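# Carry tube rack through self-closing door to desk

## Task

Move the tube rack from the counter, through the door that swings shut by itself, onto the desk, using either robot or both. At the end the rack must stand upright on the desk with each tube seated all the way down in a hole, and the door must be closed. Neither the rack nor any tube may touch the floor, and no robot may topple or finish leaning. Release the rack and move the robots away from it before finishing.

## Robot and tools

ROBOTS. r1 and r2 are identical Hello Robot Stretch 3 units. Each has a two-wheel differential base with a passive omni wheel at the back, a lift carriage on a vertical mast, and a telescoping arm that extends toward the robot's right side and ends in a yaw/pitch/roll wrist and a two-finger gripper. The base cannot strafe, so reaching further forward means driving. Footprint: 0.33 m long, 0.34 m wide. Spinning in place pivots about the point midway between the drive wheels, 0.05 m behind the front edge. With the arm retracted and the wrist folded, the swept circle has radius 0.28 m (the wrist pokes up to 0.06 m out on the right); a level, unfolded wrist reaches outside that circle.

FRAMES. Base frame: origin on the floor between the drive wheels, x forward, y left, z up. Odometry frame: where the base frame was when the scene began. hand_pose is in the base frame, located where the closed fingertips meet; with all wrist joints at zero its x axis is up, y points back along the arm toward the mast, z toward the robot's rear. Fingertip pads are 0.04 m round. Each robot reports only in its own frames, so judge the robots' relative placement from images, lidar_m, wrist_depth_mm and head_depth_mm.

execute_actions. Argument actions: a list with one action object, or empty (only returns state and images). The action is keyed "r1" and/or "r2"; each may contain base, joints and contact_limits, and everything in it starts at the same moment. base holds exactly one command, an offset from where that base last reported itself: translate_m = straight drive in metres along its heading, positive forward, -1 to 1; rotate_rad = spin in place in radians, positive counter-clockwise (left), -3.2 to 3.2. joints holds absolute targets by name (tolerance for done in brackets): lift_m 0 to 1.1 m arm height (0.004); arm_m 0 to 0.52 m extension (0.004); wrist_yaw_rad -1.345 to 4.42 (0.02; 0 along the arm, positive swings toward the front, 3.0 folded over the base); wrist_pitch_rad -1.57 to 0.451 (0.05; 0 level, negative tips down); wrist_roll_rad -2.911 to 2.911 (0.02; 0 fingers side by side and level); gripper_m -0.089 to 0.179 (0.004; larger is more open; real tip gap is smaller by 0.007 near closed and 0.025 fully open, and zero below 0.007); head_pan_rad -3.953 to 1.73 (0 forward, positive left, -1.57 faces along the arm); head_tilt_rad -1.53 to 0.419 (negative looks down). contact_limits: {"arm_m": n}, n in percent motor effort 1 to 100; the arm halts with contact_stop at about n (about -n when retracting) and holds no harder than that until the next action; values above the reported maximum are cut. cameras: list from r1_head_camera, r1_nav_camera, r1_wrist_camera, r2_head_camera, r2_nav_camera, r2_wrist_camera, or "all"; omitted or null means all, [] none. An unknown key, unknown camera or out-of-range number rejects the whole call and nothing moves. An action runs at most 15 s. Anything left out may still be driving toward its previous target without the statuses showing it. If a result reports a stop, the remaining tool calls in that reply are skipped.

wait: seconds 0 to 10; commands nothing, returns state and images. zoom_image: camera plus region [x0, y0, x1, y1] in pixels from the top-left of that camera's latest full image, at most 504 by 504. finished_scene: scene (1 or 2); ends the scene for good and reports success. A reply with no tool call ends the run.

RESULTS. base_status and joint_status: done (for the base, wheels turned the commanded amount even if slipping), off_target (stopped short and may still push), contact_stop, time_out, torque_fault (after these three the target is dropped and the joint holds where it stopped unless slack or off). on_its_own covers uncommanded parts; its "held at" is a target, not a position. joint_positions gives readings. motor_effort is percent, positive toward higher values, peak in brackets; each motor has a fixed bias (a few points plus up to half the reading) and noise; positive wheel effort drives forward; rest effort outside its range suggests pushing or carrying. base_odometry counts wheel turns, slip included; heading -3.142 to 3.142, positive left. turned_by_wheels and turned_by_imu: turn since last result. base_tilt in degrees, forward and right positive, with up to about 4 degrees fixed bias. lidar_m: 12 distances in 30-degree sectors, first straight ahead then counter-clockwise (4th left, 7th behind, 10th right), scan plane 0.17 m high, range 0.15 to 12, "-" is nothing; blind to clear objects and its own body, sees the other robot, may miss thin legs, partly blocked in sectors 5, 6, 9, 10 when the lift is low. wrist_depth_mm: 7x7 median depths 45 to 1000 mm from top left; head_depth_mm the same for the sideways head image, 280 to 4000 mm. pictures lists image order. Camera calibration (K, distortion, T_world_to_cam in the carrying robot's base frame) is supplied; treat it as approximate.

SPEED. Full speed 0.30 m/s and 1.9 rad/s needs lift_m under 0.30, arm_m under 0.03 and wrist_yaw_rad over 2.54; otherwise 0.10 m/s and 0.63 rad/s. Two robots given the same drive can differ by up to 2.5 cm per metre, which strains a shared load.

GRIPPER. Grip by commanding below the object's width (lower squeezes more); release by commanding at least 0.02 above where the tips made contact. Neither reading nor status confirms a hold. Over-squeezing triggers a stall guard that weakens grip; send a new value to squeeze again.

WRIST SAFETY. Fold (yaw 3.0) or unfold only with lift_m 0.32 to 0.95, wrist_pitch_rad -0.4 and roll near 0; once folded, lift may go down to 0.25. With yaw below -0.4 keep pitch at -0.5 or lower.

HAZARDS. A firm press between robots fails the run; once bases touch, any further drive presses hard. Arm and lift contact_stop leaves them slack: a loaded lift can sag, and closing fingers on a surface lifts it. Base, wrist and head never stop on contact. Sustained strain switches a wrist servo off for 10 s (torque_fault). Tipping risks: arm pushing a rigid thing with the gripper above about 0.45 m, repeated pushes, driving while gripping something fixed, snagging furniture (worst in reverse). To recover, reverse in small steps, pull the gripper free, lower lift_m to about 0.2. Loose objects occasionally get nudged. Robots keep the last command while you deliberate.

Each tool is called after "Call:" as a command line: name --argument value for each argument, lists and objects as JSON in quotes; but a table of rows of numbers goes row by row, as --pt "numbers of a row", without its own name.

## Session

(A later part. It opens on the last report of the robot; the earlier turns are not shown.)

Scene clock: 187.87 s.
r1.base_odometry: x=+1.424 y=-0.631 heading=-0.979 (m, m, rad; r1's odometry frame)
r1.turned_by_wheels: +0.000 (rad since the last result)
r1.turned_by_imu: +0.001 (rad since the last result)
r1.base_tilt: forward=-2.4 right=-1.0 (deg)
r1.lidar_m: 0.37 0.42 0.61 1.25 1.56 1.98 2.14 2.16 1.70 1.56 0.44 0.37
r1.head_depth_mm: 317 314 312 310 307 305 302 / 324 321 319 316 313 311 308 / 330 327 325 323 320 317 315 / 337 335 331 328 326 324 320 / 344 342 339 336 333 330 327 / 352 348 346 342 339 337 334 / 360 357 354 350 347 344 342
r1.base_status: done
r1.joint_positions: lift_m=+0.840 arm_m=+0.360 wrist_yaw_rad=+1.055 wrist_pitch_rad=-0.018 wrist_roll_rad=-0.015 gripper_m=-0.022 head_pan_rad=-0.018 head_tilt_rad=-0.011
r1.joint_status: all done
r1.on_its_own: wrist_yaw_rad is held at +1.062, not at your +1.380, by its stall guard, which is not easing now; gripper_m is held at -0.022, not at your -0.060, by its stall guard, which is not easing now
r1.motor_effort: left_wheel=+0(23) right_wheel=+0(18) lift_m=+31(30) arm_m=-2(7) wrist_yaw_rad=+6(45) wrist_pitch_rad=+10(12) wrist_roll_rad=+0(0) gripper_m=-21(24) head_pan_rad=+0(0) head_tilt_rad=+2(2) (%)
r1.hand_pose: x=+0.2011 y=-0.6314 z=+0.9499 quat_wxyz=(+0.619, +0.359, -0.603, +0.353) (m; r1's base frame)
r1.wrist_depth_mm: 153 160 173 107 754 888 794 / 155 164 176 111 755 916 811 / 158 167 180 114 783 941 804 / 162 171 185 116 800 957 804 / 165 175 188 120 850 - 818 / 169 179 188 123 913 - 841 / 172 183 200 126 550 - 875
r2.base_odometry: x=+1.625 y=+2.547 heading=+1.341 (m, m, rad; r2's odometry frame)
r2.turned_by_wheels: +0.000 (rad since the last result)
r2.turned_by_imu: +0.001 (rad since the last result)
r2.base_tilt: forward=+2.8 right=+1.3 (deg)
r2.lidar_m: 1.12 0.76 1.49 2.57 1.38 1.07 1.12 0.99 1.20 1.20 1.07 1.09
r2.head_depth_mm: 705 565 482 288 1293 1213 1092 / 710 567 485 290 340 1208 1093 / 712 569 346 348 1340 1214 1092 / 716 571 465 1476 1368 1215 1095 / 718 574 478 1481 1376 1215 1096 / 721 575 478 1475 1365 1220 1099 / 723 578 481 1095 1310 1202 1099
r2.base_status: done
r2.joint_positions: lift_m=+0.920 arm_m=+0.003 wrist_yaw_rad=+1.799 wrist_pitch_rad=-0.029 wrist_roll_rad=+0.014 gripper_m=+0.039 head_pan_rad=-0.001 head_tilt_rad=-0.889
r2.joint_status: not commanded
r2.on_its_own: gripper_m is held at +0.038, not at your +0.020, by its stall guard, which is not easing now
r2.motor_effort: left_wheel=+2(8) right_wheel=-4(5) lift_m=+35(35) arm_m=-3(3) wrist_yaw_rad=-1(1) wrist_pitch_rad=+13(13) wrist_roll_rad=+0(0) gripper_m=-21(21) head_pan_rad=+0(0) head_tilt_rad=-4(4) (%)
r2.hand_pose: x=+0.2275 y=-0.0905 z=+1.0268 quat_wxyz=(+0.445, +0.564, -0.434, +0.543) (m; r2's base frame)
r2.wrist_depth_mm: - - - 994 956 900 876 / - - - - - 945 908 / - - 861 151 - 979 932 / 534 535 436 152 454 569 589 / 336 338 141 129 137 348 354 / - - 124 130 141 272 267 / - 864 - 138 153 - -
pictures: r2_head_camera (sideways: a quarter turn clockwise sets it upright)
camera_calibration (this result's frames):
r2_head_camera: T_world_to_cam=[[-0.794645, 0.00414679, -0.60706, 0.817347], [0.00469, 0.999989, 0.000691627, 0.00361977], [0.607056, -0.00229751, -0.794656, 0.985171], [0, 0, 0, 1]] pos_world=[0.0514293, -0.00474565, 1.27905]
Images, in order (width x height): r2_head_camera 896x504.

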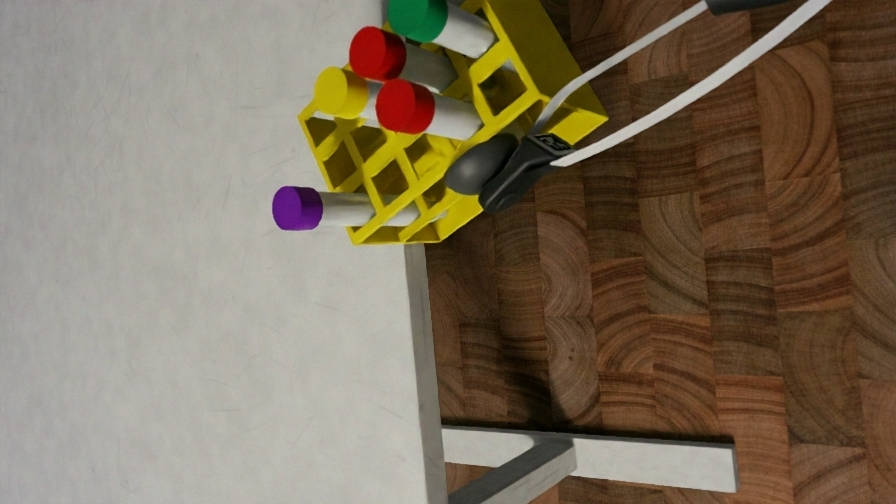

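Call:
execute_actions --actions '[{"r1":{"joints":{"gripper_m":0.15}},"r2":{"joints":{"lift_m":0.95}}}]' --cameras '[]'

Call:
execute_actions --actions '[{"r1":{"base":{"translate_m":-0.2}},"r2":{"base":{"translate_m":0.22}}}]' --cameras '[]'

Call:
execute_actions --actions '[{"r2":{"joints":{"lift_m":0.91}}}]' --cameras '[]'

Call:
execute_actions --actions '[{"r2":{"joints":{"gripper_m":0.175}}}]' --cameras '[]'

Call:
execute_actions --actions '[{"r2":{"base":{"translate_m":-0.3}}}]' --cameras '["r2_wrist_camera","r1_nav_camera"]'

Scene clock: 199.97 s.
r1.base_odometry: x=+1.424 y=-0.631 heading=-0.979 (m, m, rad; r1's odometry frame)
r1.turned_by_wheels: +0.000 (rad since the last result)
r1.turned_by_imu: +0.003 (rad since the last result)
r1.base_tilt: forward=-2.3 right=-0.9 (deg)
r1.lidar_m: 0.41 0.44 0.61 1.26 1.57 1.99 2.14 2.16 1.70 1.57 0.53 0.42
r1.head_depth_mm: 364 362 358 355 352 349 345 / 367 364 361 357 355 351 348 / 371 366 363 360 357 355 351 / 373 370 367 363 360 357 354 / 376 373 370 366 363 360 356 / 380 376 372 368 365 362 359 / 382 379 375 372 368 365 362
r1.base_status: not commanded
r1.joint_positions: lift_m=+0.840 arm_m=+0.360 wrist_yaw_rad=+1.060 wrist_pitch_rad=-0.018 wrist_roll_rad=-0.015 gripper_m=+0.150 head_pan_rad=-0.018 head_tilt_rad=-0.011
r1.joint_status: all done
r1.on_its_own: wrist_yaw_rad is held at +1.062, not at your +1.380, by its stall guard, which is not easing now
r1.motor_effort: left_wheel=+0(0) right_wheel=+0(1) lift_m=+31(31) arm_m=-2(2) wrist_yaw_rad=+2(7) wrist_pitch_rad=+10(10) wrist_roll_rad=+0(0) gripper_m=+0(82) head_pan_rad=+0(0) head_tilt_rad=+2(3) (%)
r1.hand_pose: x=+0.2017 y=-0.6303 z=+0.9499 quat_wxyz=(+0.618, +0.360, -0.602, +0.355) (m; r1's base frame)
r1.wrist_depth_mm: 224 240 258 293 732 885 795 / 228 245 260 303 775 907 805 / 232 250 268 308 775 904 819 / 235 254 276 316 800 962 799 / 240 255 280 325 826 962 843 / 243 - 288 334 833 - 860 / 245 276 296 339 875 - 832
r2.base_odometry: x=+1.625 y=+2.547 heading=+1.341 (m, m, rad; r2's odometry frame)
r2.turned_by_wheels: +0.000 (rad since the last result)
r2.turned_by_imu: +0.001 (rad since the last result)
r2.base_tilt: forward=+2.8 right=+1.3 (deg)
r2.lidar_m: 1.13 0.76 1.49 2.57 1.38 1.08 1.09 0.99 1.20 1.19 1.07 1.09
r2.head_depth_mm: 704 565 495 - 1323 1219 1089 / 709 567 335 294 1290 1207 1095 / 712 578 312 366 1364 1211 1096 / 712 572 465 1506 1366 1215 1096 / 718 573 478 1469 1371 1219 1096 / 722 575 478 1480 1376 1216 1097 / 724 577 480 1096 1316 1204 1102
r2.base_status: not commanded
r2.joint_positions: lift_m=+0.950 arm_m=+0.003 wrist_yaw_rad=+1.799 wrist_pitch_rad=-0.029 wrist_roll_rad=+0.014 gripper_m=+0.039 head_pan_rad=-0.001 head_tilt_rad=-0.889
r2.joint_status: all done
r2.on_its_own: gripper_m is held at +0.038, not at your +0.020, by its stall guard, which is not easing now
r2.motor_effort: left_wheel=+2(2) right_wheel=-3(4) lift_m=+36(38) arm_m=-3(3) wrist_yaw_rad=+0(1) wrist_pitch_rad=+13(13) wrist_roll_rad=+0(0) gripper_m=-21(21) head_pan_rad=+0(1) head_tilt_rad=-3(4) (%)
r2.hand_pose: x=+0.2274 y=-0.0905 z=+1.0567 quat_wxyz=(+0.445, +0.564, -0.434, +0.543) (m; r2's base frame)
r2.wrist_depth_mm: - - - - 982 924 892 / - - - - 994 944 914 / - - - 150 - - 952 / 736 645 537 152 550 698 701 / 405 403 142 130 137 422 428 / - 335 124 131 141 305 309 / - 888 - 137 153 - 276
pictures: none
No camera images: the call's "cameras" was empty. Leave "cameras" out to get every camera's image.

Scene clock: 203.33 s.
r1.base_odometry: x=+1.312 y=-0.465 heading=-0.979 (m, m, rad; r1's odometry frame)
r1.turned_by_wheels: +0.000 (rad since the last result)
r1.turned_by_imu: +0.001 (rad since the last result)
r1.base_tilt: forward=-2.4 right=-1.0 (deg)
r1.lidar_m: 0.68 0.69 0.86 1.53 1.54 1.95 1.94 1.96 1.73 1.59 1.11 0.74
r1.head_depth_mm: 715 708 699 691 684 675 667 / 700 691 684 676 668 661 654 / 684 678 669 663 653 647 640 / 671 662 653 646 638 631 626 / 651 645 637 632 624 618 615 / 637 634 624 620 611 607 598 / 625 620 610 607 600 595 588
r1.base_status: done
r1.joint_positions: lift_m=+0.840 arm_m=+0.360 wrist_yaw_rad=+1.060 wrist_pitch_rad=-0.018 wrist_roll_rad=-0.015 gripper_m=+0.150 head_pan_rad=-0.018 head_tilt_rad=-0.011
r1.joint_status: not commanded
r1.on_its_own: wrist_yaw_rad is held at +1.062, not at your +1.380, by its stall guard, which is not easing now
r1.motor_effort: left_wheel=+0(7) right_wheel=+0(3) lift_m=+30(31) arm_m=-2(2) wrist_yaw_rad=+2(2) wrist_pitch_rad=+10(10) wrist_roll_rad=+0(0) gripper_m=-1(0) head_pan_rad=+0(1) head_tilt_rad=+2(2) (%)
r1.hand_pose: x=+0.2018 y=-0.6303 z=+0.9499 quat_wxyz=(+0.618, +0.360, -0.602, +0.355) (m; r1's base frame)
r1.wrist_depth_mm: 534 576 678 830 - 964 791 / 543 603 706 864 - 990 827 / 540 617 715 874 - - 840 / 538 623 712 876 - - 856 / 551 618 742 915 - - 838 / 573 - 770 922 - - 883 / 565 677 765 956 - - 858
r2.base_odometry: x=+1.675 y=+2.761 heading=+1.341 (m, m, rad; r2's odometry frame)
r2.turned_by_wheels: +0.000 (rad since the last result)
r2.turned_by_imu: +0.001 (rad since the last result)
r2.base_tilt: forward=+2.8 right=+1.2 (deg)
r2.lidar_m: 0.91 0.60 0.59 2.59 1.71 1.26 1.19 1.18 1.25 1.18 0.93 0.96
r2.head_depth_mm: 704 565 495 - 346 321 1091 / 709 567 335 294 337 321 1094 / 710 570 311 367 356 317 1098 / 714 572 465 399 357 317 1092 / 716 574 477 409 358 318 1082 / 719 576 479 410 358 319 1080 / 724 578 480 412 359 319 1055
r2.base_status: done
r2.joint_positions: lift_m=+0.950 arm_m=+0.003 wrist_yaw_rad=+1.799 wrist_pitch_rad=-0.029 wrist_roll_rad=+0.014 gripper_m=+0.039 head_pan_rad=-0.001 head_tilt_rad=-0.889
r2.joint_status: not commanded
r2.on_its_own: gripper_m is held at +0.038, not at your +0.020, by its stall guard, which is not easing now
r2.motor_effort: left_wheel=+2(9) right_wheel=-3(4) lift_m=+36(35) arm_m=-4(3) wrist_yaw_rad=+0(0) wrist_pitch_rad=+13(13) wrist_roll_rad=+0(0) gripper_m=-20(22) head_pan_rad=-1(0) head_tilt_rad=-4(4) (%)
r2.hand_pose: x=+0.2274 y=-0.0905 z=+1.0567 quat_wxyz=(+0.445, +0.564, -0.434, +0.543) (m; r2's base frame)
r2.wrist_depth_mm: 927 878 832 784 754 728 684 / 971 895 861 820 775 745 728 / - 974 882 149 794 796 744 / 658 658 533 152 545 686 689 / 407 408 142 130 137 427 429 / 297 296 124 131 141 305 304 / 235 233 217 138 152 238 239
pictures: none
No camera images: the call's "cameras" was empty. Leave "cameras" out to get every camera's image.

Scene clock: 204.50 s.
r1.base_odometry: x=+1.312 y=-0.465 heading=-0.979 (m, m, rad; r1's odometry frame)
r1.turned_by_wheels: +0.000 (rad since the last result)
r1.turned_by_imu: +0.000 (rad since the last result)
r1.base_tilt: forward=-2.5 right=-0.9 (deg)
r1.lidar_m: 0.68 0.69 0.85 1.53 1.55 1.95 1.94 1.96 1.73 1.59 1.11 0.74
r1.head_depth_mm: 717 707 700 691 683 678 666 / 702 692 684 676 670 661 654 / 683 676 668 660 654 646 642 / 668 661 654 645 639 632 626 / 653 645 638 633 625 618 613 / 637 633 626 618 611 606 602 / 623 617 613 605 600 592 589
r1.base_status: not commanded
r1.joint_positions: lift_m=+0.840 arm_m=+0.360 wrist_yaw_rad=+1.060 wrist_pitch_rad=-0.018 wrist_roll_rad=-0.015 gripper_m=+0.150 head_pan_rad=-0.018 head_tilt_rad=-0.011
r1.joint_status: not commanded
r1.on_its_own: wrist_yaw_rad is held at +1.062, not at your +1.380, by its stall guard, which is not easing now
r1.motor_effort: left_wheel=+0(1) right_wheel=+0(0) lift_m=+30(31) arm_m=-3(2) wrist_yaw_rad=+2(1) wrist_pitch_rad=+10(10) wrist_roll_rad=+0(0) gripper_m=+0(0) head_pan_rad=+0(0) head_tilt_rad=+2(2) (%)
r1.hand_pose: x=+0.2018 y=-0.6303 z=+0.9499 quat_wxyz=(+0.618, +0.360, -0.602, +0.355) (m; r1's base frame)
r1.wrist_depth_mm: 529 578 667 825 - 957 808 / 541 597 673 840 - - 823 / 544 602 710 866 - - 844 / 560 631 716 893 - - 849 / 562 635 740 916 - - 870 / 565 - 754 921 - - 884 / 561 673 779 974 - - 855
r2.base_odometry: x=+1.675 y=+2.761 heading=+1.341 (m, m, rad; r2's odometry frame)
r2.turned_by_wheels: +0.000 (rad since the last result)
r2.turned_by_imu: +0.000 (rad since the last result)
r2.base_tilt: forward=+2.8 right=+1.4 (deg)
r2.lidar_m: 0.91 0.59 0.59 2.59 1.72 1.26 1.19 1.18 1.25 1.18 0.93 0.96
r2.head_depth_mm: 706 566 472 293 340 321 1076 / 708 568 473 295 337 321 1093 / 712 568 377 355 350 317 1090 / 715 572 476 399 357 317 1093 / 716 573 478 408 357 318 1078 / 721 576 478 410 358 318 1084 / 725 578 479 412 359 319 1054
r2.base_status: not commanded
r2.joint_positions: lift_m=+0.910 arm_m=+0.003 wrist_yaw_rad=+1.799 wrist_pitch_rad=-0.030 wrist_roll_rad=+0.014 gripper_m=+0.039 head_pan_rad=-0.001 head_tilt_rad=-0.889
r2.joint_status: all done
r2.on_its_own: gripper_m is held at +0.038, not at your +0.020, by its stall guard, which is not easing now
r2.motor_effort: left_wheel=+2(2) right_wheel=-4(4) lift_m=+23(32) arm_m=-3(3) wrist_yaw_rad=+1(0) wrist_pitch_rad=+13(13) wrist_roll_rad=+0(1) gripper_m=-21(22) head_pan_rad=+0(0) head_tilt_rad=-4(4) (%)
r2.hand_pose: x=+0.2274 y=-0.0905 z=+1.0173 quat_wxyz=(+0.445, +0.564, -0.434, +0.543) (m; r2's base frame)
r2.wrist_depth_mm: 913 873 829 782 758 732 692 / 961 923 861 829 794 759 715 / - 957 809 158 801 779 733 / 496 498 412 152 425 533 544 / 313 316 142 130 138 328 329 / 229 229 124 131 141 234 237 / 180 180 166 137 153 184 184
pictures: none
No camera images: the call's "cameras" was empty. Leave "cameras" out to get every camera's image.

Scene clock: 206.37 s.
r1.base_odometry: x=+1.312 y=-0.465 heading=-0.979 (m, m, rad; r1's odometry frame)
r1.turned_by_wheels: +0.000 (rad since the last result)
r1.turned_by_imu: +0.001 (rad since the last result)
r1.base_tilt: forward=-2.3 right=-0.9 (deg)
r1.lidar_m: 0.68 0.69 0.85 1.52 1.55 1.95 1.94 1.96 1.73 1.59 1.11 0.74
r1.head_depth_mm: 716 707 701 692 685 675 668 / 700 692 683 679 667 659 653 / 684 676 670 661 652 647 640 / 667 658 652 646 640 632 625 / 651 650 640 632 626 618 612 / 638 632 624 619 612 606 599 / 625 618 611 604 597 594 587
r1.base_status: not commanded
r1.joint_positions: lift_m=+0.840 arm_m=+0.360 wrist_yaw_rad=+1.060 wrist_pitch_rad=-0.018 wrist_roll_rad=-0.015 gripper_m=+0.150 head_pan_rad=-0.018 head_tilt_rad=-0.011
r1.joint_status: not commanded
r1.on_its_own: wrist_yaw_rad is held at +1.062, not at your +1.380, by its stall guard, which is not easing now
r1.motor_effort: left_wheel=+0(0) right_wheel=+0(1) lift_m=+31(31) arm_m=-2(3) wrist_yaw_rad=+2(2) wrist_pitch_rad=+10(10) wrist_roll_rad=+0(0) gripper_m=-1(1) head_pan_rad=+0(0) head_tilt_rad=+2(2) (%)
r1.hand_pose: x=+0.2018 y=-0.6303 z=+0.9499 quat_wxyz=(+0.618, +0.360, -0.602, +0.355) (m; r1's base frame)
r1.wrist_depth_mm: 534 580 691 835 - 960 823 / 541 599 692 832 - 990 835 / 532 608 710 864 - - 829 / 554 618 735 888 - - 826 / 555 629 731 910 - - 857 / 558 - 754 936 - - 858 / 557 667 768 976 - - 878
r2.base_odometry: x=+1.675 y=+2.761 heading=+1.341 (m, m, rad; r2's odometry frame)
r2.turned_by_wheels: +0.000 (rad since the last result)
r2.turned_by_imu: +0.000 (rad since the last result)
r2.base_tilt: forward=+2.7 right=+1.2 (deg)
r2.lidar_m: 0.90 0.59 0.59 2.59 1.72 1.26 1.19 1.18 1.25 1.18 0.93 0.96
r2.head_depth_mm: 706 565 472 299 337 320 1090 / 708 568 473 295 330 321 1088 / 713 569 463 358 351 316 1093 / 715 572 476 400 345 317 1093 / 719 573 477 409 357 318 1082 / 722 576 479 410 358 318 1083 / 723 577 480 411 359 319 1055
r2.base_status: not commanded
r2.joint_positions: lift_m=+0.910 arm_m=+0.003 wrist_yaw_rad=+1.799 wrist_pitch_rad=-0.021 wrist_roll_rad=+0.014 gripper_m=+0.175 head_pan_rad=-0.001 head_tilt_rad=-0.889
r2.joint_status: all done
r2.motor_effort: left_wheel=+2(2) right_wheel=-4(3) lift_m=+23(22) arm_m=-3(4) wrist_yaw_rad=+0(0) wrist_pitch_rad=+9(13) wrist_roll_rad=+0(0) gripper_m=+0(84) head_pan_rad=-1(1) head_tilt_rad=-4(4) (%)
r2.hand_pose: x=+0.2277 y=-0.0905 z=+1.0195 quat_wxyz=(+0.443, +0.562, -0.437, +0.545) (m; r2's base frame)
r2.wrist_depth_mm: 928 891 819 799 762 728 703 / 968 928 870 825 784 742 717 / - 942 888 871 819 774 751 / 516 526 425 130 436 556 571 / 324 335 157 132 144 361 338 / - 229 124 128 140 234 249 / 174 183 170 135 148 186 188
pictures: none
No camera images: the call's "cameras" was empty. Leave "cameras" out to get every camera's image.

Scene clock: 210.77 s.
r1.base_odometry: x=+1.312 y=-0.465 heading=-0.979 (m, m, rad; r1's odometry frame)
r1.turned_by_wheels: +0.000 (rad since the last result)
r1.turned_by_imu: +0.001 (rad since the last result)
r1.base_tilt: forward=-2.5 right=-1.1 (deg)
r1.lidar_m: 0.68 0.69 0.85 1.53 1.54 1.95 1.94 1.96 1.73 1.59 1.11 0.74
r1.head_depth_mm: 717 709 698 692 686 676 668 / 699 693 684 673 666 660 654 / 682 675 670 661 652 647 639 / 667 660 654 647 637 633 624 / 655 647 638 634 624 619 612 / 637 631 624 619 612 605 600 / 624 619 612 605 600 594 586
r1.base_status: not commanded
r1.joint_positions: lift_m=+0.840 arm_m=+0.360 wrist_yaw_rad=+1.060 wrist_pitch_rad=-0.018 wrist_roll_rad=-0.015 gripper_m=+0.150 head_pan_rad=-0.018 head_tilt_rad=-0.011
r1.joint_status: not commanded
r1.on_its_own: wrist_yaw_rad is held at +1.062, not at your +1.380, by its stall guard, which is not easing now
r1.motor_effort: left_wheel=-1(1) right_wheel=+0(0) lift_m=+31(30) arm_m=-2(2) wrist_yaw_rad=+2(2) wrist_pitch_rad=+10(10) wrist_roll_rad=+0(0) gripper_m=+0(1) head_pan_rad=+0(0) head_tilt_rad=+2(2) (%)
r1.hand_pose: x=+0.2018 y=-0.6303 z=+0.9499 quat_wxyz=(+0.618, +0.360, -0.602, +0.355) (m; r1's base frame)
r1.wrist_depth_mm: 529 583 675 814 - 958 815 / 537 599 699 850 - - 830 / 539 600 713 853 - - 841 / 547 628 719 873 - - 854 / 562 635 732 923 - - 848 / 570 - 748 931 - - 871 / 553 667 765 948 - - 846
r2.base_odometry: x=+1.607 y=+2.469 heading=+1.341 (m, m, rad; r2's odometry frame)
r2.turned_by_wheels: +0.000 (rad since the last result)
r2.turned_by_imu: +0.001 (rad since the last result)
r2.base_tilt: forward=+2.8 right=+1.4 (deg)
r2.lidar_m: 1.20 0.83 1.60 2.57 1.26 0.95 0.89 0.91 1.09 1.20 1.23 1.13
r2.head_depth_mm: 706 566 508 1556 1361 1227 1088 / 708 492 510 1549 1367 1209 1091 / 713 501 511 1556 1380 1214 1090 / 714 556 501 1561 1321 1216 1095 / 717 574 501 1568 1369 1220 1096 / 721 575 502 1563 1369 1222 1099 / 725 578 491 1437 1342 1211 1102
r2.base_status: done
r2.joint_positions: lift_m=+0.910 arm_m=+0.003 wrist_yaw_rad=+1.799 wrist_pitch_rad=-0.021 wrist_roll_rad=+0.014 gripper_m=+0.175 head_pan_rad=-0.001 head_tilt_rad=-0.889
r2.joint_status: not commanded
r2.motor_effort: left_wheel=+3(5) right_wheel=-3(8) lift_m=+22(23) arm_m=-4(3) wrist_yaw_rad=+0(0) wrist_pitch_rad=+9(9) wrist_roll_rad=+0(0) gripper_m=+0(1) head_pan_rad=+1(0) head_tilt_rad=-4(4) (%)
r2.hand_pose: x=+0.2277 y=-0.0905 z=+1.0196 quat_wxyz=(+0.443, +0.562, -0.437, +0.545) (m; r2's base frame)
r2.wrist_depth_mm: - - - - - 997 937 / - - - - - - 992 / - - - 880 - - - / 524 524 535 476 438 554 566 / - 602 923 393 365 365 340 / - 870 - - - - - / - - - - - - -
pictures: r1_nav_camera (sideways: a quarter turn counterclockwise sets it upright), r2_wrist_camera
camera_calibration (this result's frames):
r1_nav_camera: T_world_to_cam=[[0.00564467, 0.0018565, 0.999982, -1.2644], [0.00499158, -0.999986, 0.00182833, 0.0500342], [0.999972, 0.00498117, -0.00565386, -0.0440196], [0, 0, 0, 1]] pos_world=[0.0509058, 0.0526001, 1.26404]
r2_wrist_camera: T_world_to_cam=[[0.228849, -0.973406, -0.0104706, -0.131097], [-0.246577, -0.0475586, -0.967955, 1.06461], [0.941715, 0.224097, -0.250904, 0.226168], [0, 0, 0, 1]] pos_world=[0.0795237, -0.127663, 1.08587]
Images, in order (width x height): r1_nav_camera 672x504, r2_wrist_camera 644x364.

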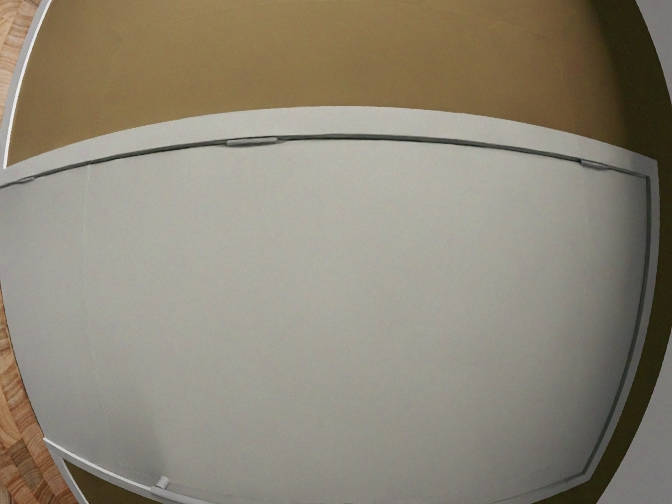

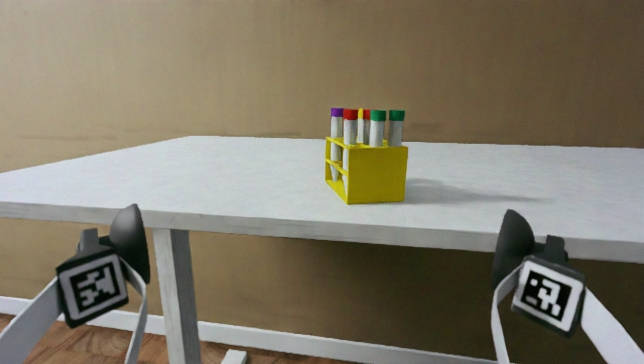

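Call:
finished_scene --scene 2

The scene is finished: the task was done.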